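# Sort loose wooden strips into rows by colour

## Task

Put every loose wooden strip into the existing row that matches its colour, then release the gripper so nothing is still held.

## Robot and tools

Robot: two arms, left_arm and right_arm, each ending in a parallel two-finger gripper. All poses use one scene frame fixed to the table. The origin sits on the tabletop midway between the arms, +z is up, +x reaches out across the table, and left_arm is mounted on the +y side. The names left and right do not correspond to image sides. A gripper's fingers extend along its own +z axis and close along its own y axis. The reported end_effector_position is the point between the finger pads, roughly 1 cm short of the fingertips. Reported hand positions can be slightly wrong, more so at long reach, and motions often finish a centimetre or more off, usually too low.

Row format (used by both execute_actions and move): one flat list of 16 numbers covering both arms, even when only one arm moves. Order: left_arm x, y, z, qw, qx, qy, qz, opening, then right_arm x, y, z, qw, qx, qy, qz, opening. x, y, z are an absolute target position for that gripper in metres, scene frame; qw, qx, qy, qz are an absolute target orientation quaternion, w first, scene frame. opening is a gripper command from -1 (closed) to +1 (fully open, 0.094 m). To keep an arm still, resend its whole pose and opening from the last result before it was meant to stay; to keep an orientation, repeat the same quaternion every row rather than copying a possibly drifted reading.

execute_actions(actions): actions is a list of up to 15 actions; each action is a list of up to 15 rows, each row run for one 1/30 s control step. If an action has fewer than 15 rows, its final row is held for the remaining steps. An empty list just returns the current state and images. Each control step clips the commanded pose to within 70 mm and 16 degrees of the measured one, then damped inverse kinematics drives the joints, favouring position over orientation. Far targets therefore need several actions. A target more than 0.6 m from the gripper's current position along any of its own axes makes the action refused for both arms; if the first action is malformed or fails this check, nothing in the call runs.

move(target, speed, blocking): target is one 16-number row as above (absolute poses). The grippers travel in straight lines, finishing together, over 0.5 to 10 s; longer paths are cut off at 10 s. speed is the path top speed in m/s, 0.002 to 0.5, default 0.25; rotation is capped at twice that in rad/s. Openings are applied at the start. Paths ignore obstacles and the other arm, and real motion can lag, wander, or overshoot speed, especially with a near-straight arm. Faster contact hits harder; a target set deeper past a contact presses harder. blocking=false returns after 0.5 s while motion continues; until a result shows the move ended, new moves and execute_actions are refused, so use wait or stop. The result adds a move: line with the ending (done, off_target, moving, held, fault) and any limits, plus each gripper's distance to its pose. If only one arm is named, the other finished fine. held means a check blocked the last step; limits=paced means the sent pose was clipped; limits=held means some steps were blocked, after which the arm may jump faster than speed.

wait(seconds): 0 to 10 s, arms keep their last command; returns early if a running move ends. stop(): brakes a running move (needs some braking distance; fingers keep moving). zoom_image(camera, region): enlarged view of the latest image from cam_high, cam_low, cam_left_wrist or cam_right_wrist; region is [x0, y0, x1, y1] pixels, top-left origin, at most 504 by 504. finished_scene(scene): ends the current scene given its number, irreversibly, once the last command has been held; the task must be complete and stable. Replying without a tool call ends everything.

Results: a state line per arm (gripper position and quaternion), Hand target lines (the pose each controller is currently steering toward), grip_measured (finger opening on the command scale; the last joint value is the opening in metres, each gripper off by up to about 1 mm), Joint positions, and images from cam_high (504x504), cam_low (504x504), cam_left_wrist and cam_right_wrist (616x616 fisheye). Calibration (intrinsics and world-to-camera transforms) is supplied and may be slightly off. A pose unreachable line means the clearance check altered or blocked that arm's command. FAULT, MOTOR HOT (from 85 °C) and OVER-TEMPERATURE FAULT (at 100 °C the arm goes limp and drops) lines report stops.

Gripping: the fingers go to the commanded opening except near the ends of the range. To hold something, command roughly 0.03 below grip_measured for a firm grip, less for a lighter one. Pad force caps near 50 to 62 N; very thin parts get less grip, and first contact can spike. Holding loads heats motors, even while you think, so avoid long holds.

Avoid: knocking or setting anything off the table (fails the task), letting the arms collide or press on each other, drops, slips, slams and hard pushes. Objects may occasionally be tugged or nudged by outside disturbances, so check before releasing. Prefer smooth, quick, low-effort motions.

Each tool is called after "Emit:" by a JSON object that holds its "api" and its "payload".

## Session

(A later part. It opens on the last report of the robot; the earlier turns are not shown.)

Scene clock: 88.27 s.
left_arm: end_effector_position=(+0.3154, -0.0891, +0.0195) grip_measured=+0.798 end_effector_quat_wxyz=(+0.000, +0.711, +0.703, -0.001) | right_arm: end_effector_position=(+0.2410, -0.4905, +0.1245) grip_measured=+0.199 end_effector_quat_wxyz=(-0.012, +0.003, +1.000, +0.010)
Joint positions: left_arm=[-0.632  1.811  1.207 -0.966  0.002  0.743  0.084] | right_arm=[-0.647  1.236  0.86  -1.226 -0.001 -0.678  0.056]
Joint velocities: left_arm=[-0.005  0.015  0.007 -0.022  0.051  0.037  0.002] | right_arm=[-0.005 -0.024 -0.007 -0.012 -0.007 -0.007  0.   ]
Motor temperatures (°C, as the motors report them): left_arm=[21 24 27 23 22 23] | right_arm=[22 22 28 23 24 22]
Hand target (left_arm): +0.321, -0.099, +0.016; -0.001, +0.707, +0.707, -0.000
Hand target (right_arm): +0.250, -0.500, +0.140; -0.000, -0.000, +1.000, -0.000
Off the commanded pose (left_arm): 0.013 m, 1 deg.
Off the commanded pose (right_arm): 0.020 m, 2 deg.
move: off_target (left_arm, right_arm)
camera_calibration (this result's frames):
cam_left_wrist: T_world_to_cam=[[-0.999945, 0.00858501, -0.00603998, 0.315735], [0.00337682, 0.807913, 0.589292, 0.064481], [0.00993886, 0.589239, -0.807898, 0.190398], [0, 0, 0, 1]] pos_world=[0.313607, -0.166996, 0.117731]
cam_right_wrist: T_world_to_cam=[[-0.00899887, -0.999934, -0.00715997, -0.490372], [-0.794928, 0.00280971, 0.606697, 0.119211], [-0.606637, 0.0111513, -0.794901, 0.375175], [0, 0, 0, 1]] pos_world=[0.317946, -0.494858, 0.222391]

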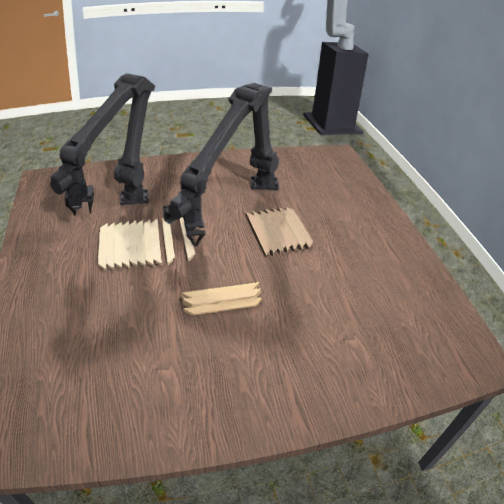

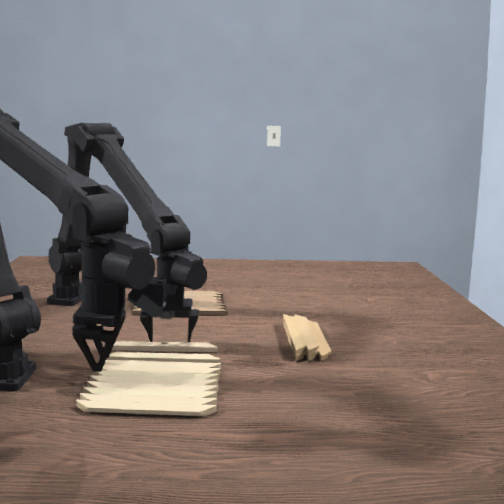

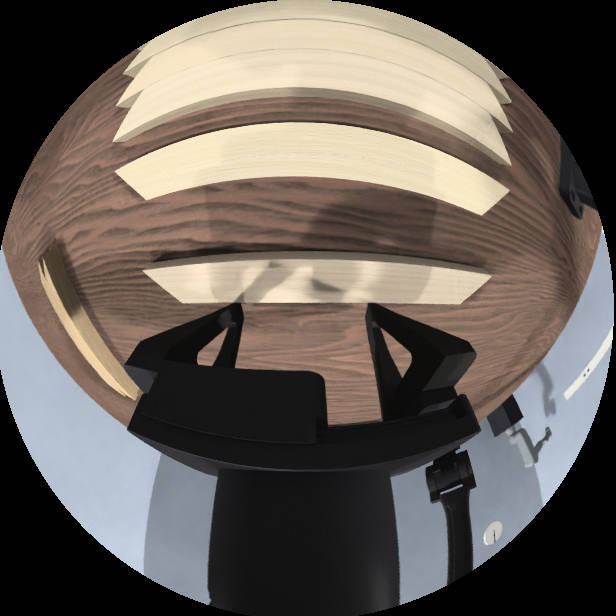

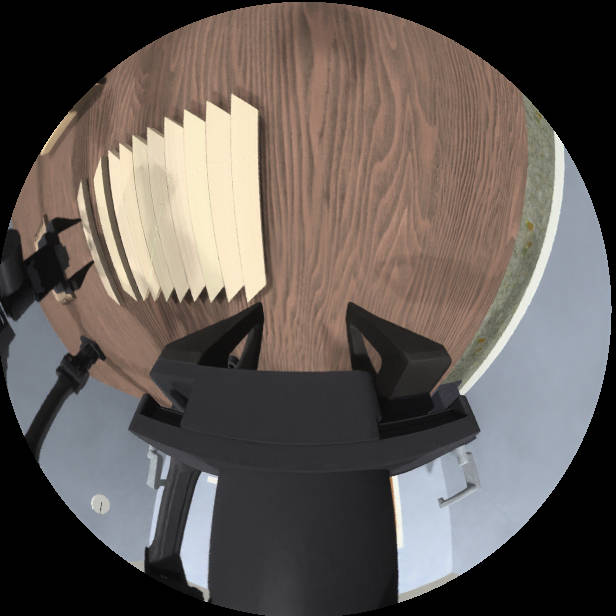

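Emit:
{"api": "move", "payload": {"target": [0.327,-0.163,0.013,0,0.712,0.702,0,0.8,0.25,-0.5,0.14,0,0,1,0,0.2], "speed": 0.05}}

Scene clock: 95.87 s.
left_arm: end_effector_position=(+0.3223, -0.1510, +0.0187) grip_measured=+0.798 end_effector_quat_wxyz=(+0.001, +0.715, +0.699, -0.001) | right_arm: end_effector_position=(+0.2409, -0.4906, +0.1245) grip_measured=+0.199 end_effector_quat_wxyz=(-0.012, +0.003, +1.000, +0.010)
Joint positions: left_arm=[-0.698  1.925  1.381 -1.024  0.001  0.689  0.084] | right_arm=[-0.647  1.236  0.86  -1.226 -0.001 -0.678  0.056]
Joint velocities: left_arm=[ 0.015  0.005 -0.007  0.007 -0.081  0.051  0.   ] | right_arm=[-0.005 -0.005 -0.027 -0.012 -0.007 -0.022 -0.   ]
Motor temperatures (°C, as the motors report them): left_arm=[21 25 28 23 22 23] | right_arm=[22 22 28 23 24 22]
Hand target (left_arm): +0.327, -0.163, +0.013; +0.000, +0.712, +0.702, -0.000
Hand target (right_arm): +0.250, -0.500, +0.140; -0.000, +0.000, +1.000, -0.000
Off the commanded pose (left_arm): 0.014 m, 1 deg.
Off the commanded pose (right_arm): 0.020 m, 2 deg.
move: off_target (left_arm, right_arm)
camera_calibration (this result's frames):
cam_left_wrist: T_world_to_cam=[[-0.999732, 0.021926, -0.00744705, 0.325135], [0.0133498, 0.808515, 0.588324, 0.111844], [0.0189206, 0.588067, -0.808591, 0.223064], [0, 0, 0, 1]] pos_world=[0.319334, -0.228733, 0.116988]
cam_right_wrist: T_world_to_cam=[[-0.00898874, -0.999936, -0.00686216, -0.490464], [-0.794782, 0.00297972, 0.606888, 0.119202], [-0.606828, 0.0109091, -0.794758, 0.37506], [0, 0, 0, 1]] pos_world=[0.317928, -0.494879, 0.222374]

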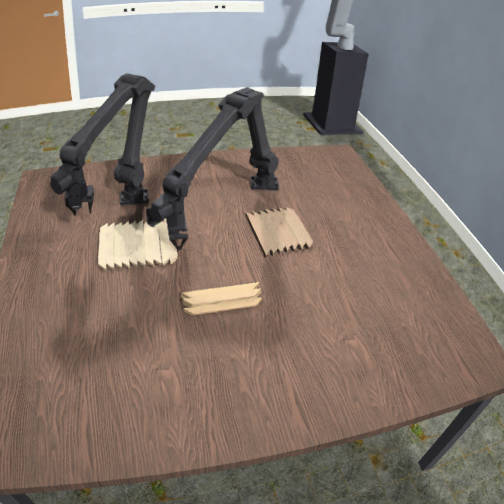

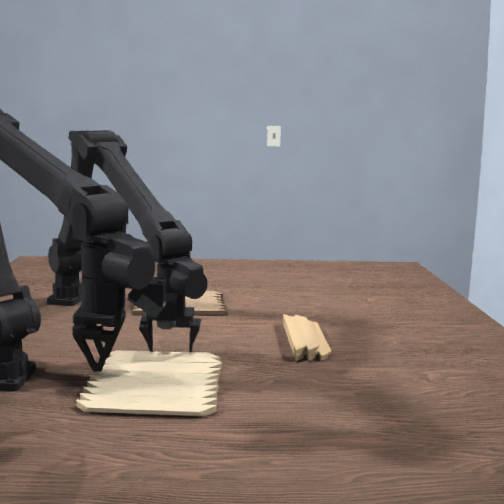

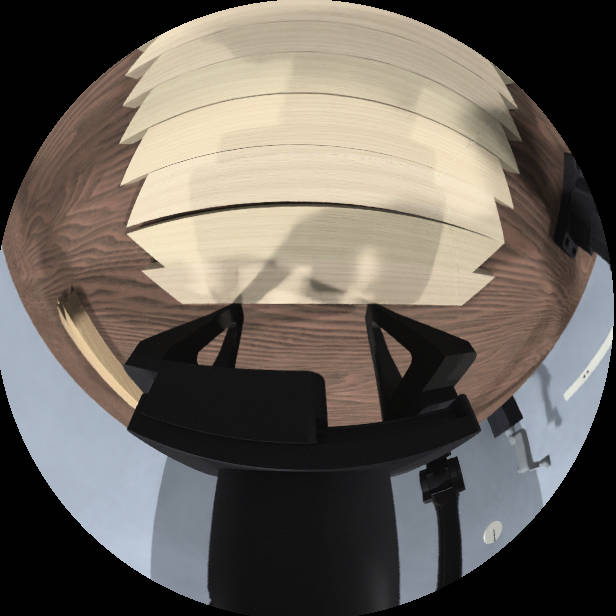

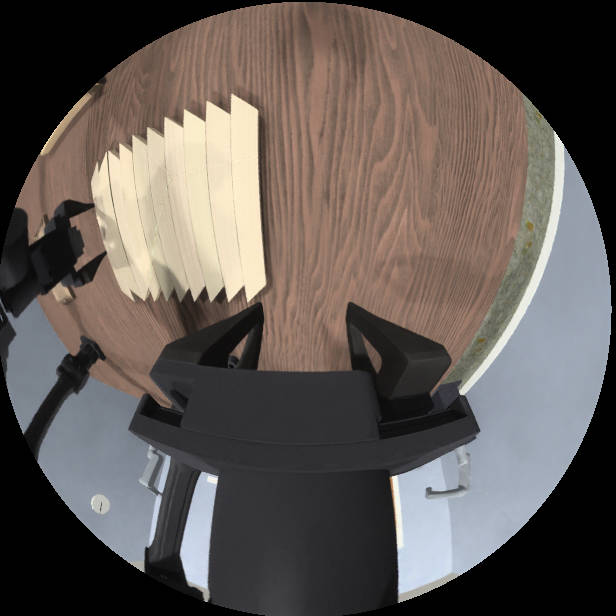

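Emit:
{"api": "move", "payload": {"target": [0.32,0.0,0.1,0,0.712,0.702,0,0.8,0.25,-0.5,0.14,0,0,1,0,0.2]}}

Emit:
{"api": "finished_scene", "payload": {"scene": 1}}

Scene clock: 100.00 s.
left_arm: end_effector_position=(+0.3242, -0.0018, +0.1006) grip_measured=+0.798 end_effector_quat_wxyz=(+0.007, +0.705, +0.709, +0.000) | right_arm: end_effector_position=(+0.2409, -0.4906, +0.1245) grip_measured=+0.199 end_effector_quat_wxyz=(-0.012, +0.003, +1.000, +0.010)
Joint positions: left_arm=[-0.483  1.569  1.129 -1.116  0.001  0.874  0.084] | right_arm=[-0.647  1.236  0.86  -1.226 -0.001 -0.678  0.056]
Joint velocities: left_arm=[ 0.005 -0.005  0.017 -0.017  0.007  0.051  0.001] | right_arm=[-0.005 -0.015  0.007 -0.012  0.066  0.022  0.   ]
Motor temperatures (°C, as the motors report them): left_arm=[21 25 28 23 22 23] | right_arm=[22 22 28 23 24 22]
Hand target (left_arm): +0.320, -0.001, +0.099; +0.001, +0.712, +0.702, +0.000
Hand target (right_arm): +0.250, -0.500, +0.140; -0.000, +0.000, +1.000, -0.000
Off the commanded pose (left_arm): 0.005 m, 1 deg.
Off the commanded pose (right_arm): 0.020 m, 2 deg.
move: off_target (right_arm)
camera_calibration (this result's frames):
cam_left_wrist: T_world_to_cam=[[-0.999813, -0.00868366, -0.0172951, 0.32538], [-0.017134, 0.812675, 0.582466, -0.0464523], [0.00899733, 0.582653, -0.812671, 0.205111], [0, 0, 0, 1]] pos_world=[0.322678, -0.0789324, 0.199372]
cam_right_wrist: T_world_to_cam=[[-0.00898874, -0.999936, -0.00686216, -0.490464], [-0.794782, 0.00297972, 0.606888, 0.119202], [-0.606828, 0.0109091, -0.794758, 0.37506], [0, 0, 0, 1]] pos_world=[0.317928, -0.494879, 0.222374]

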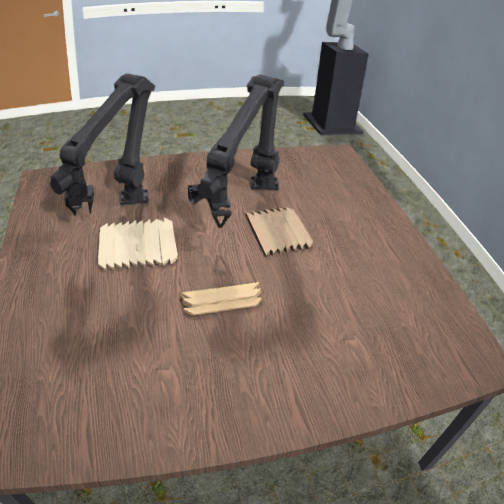

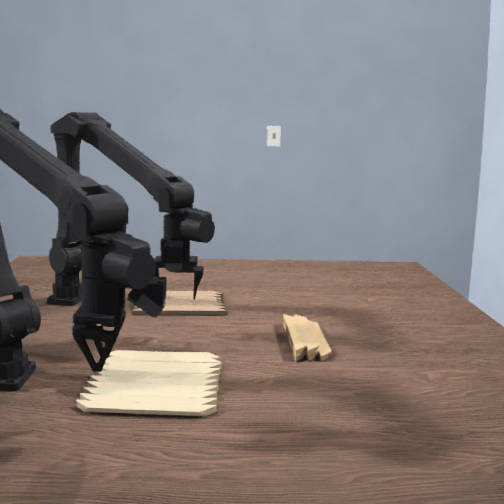

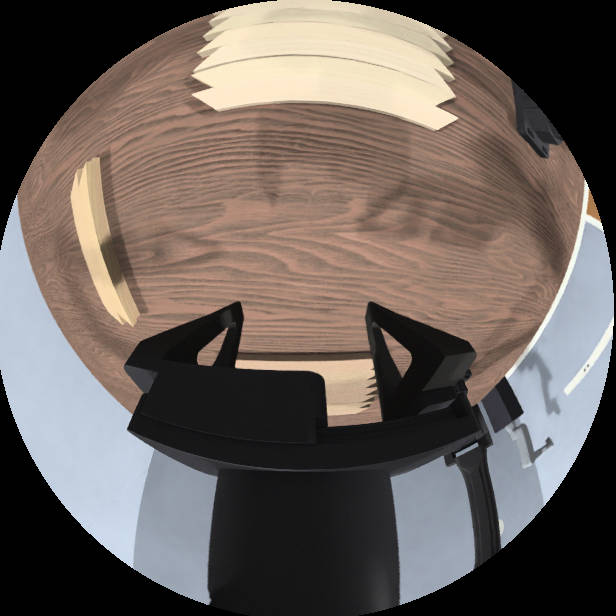

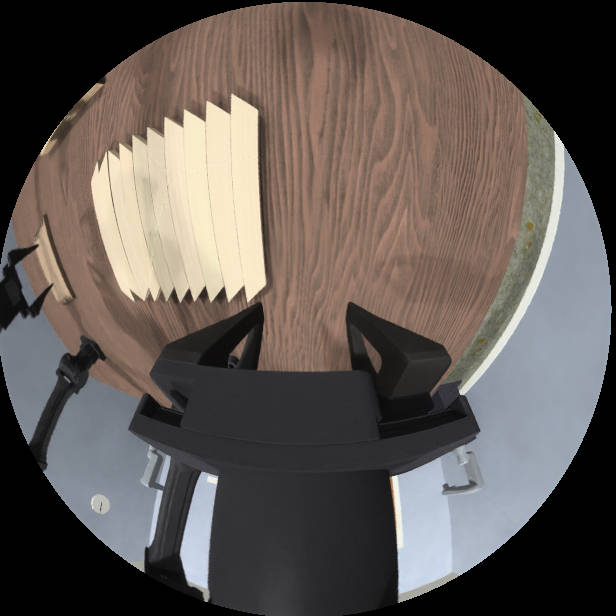

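The scene is finished: the task was done.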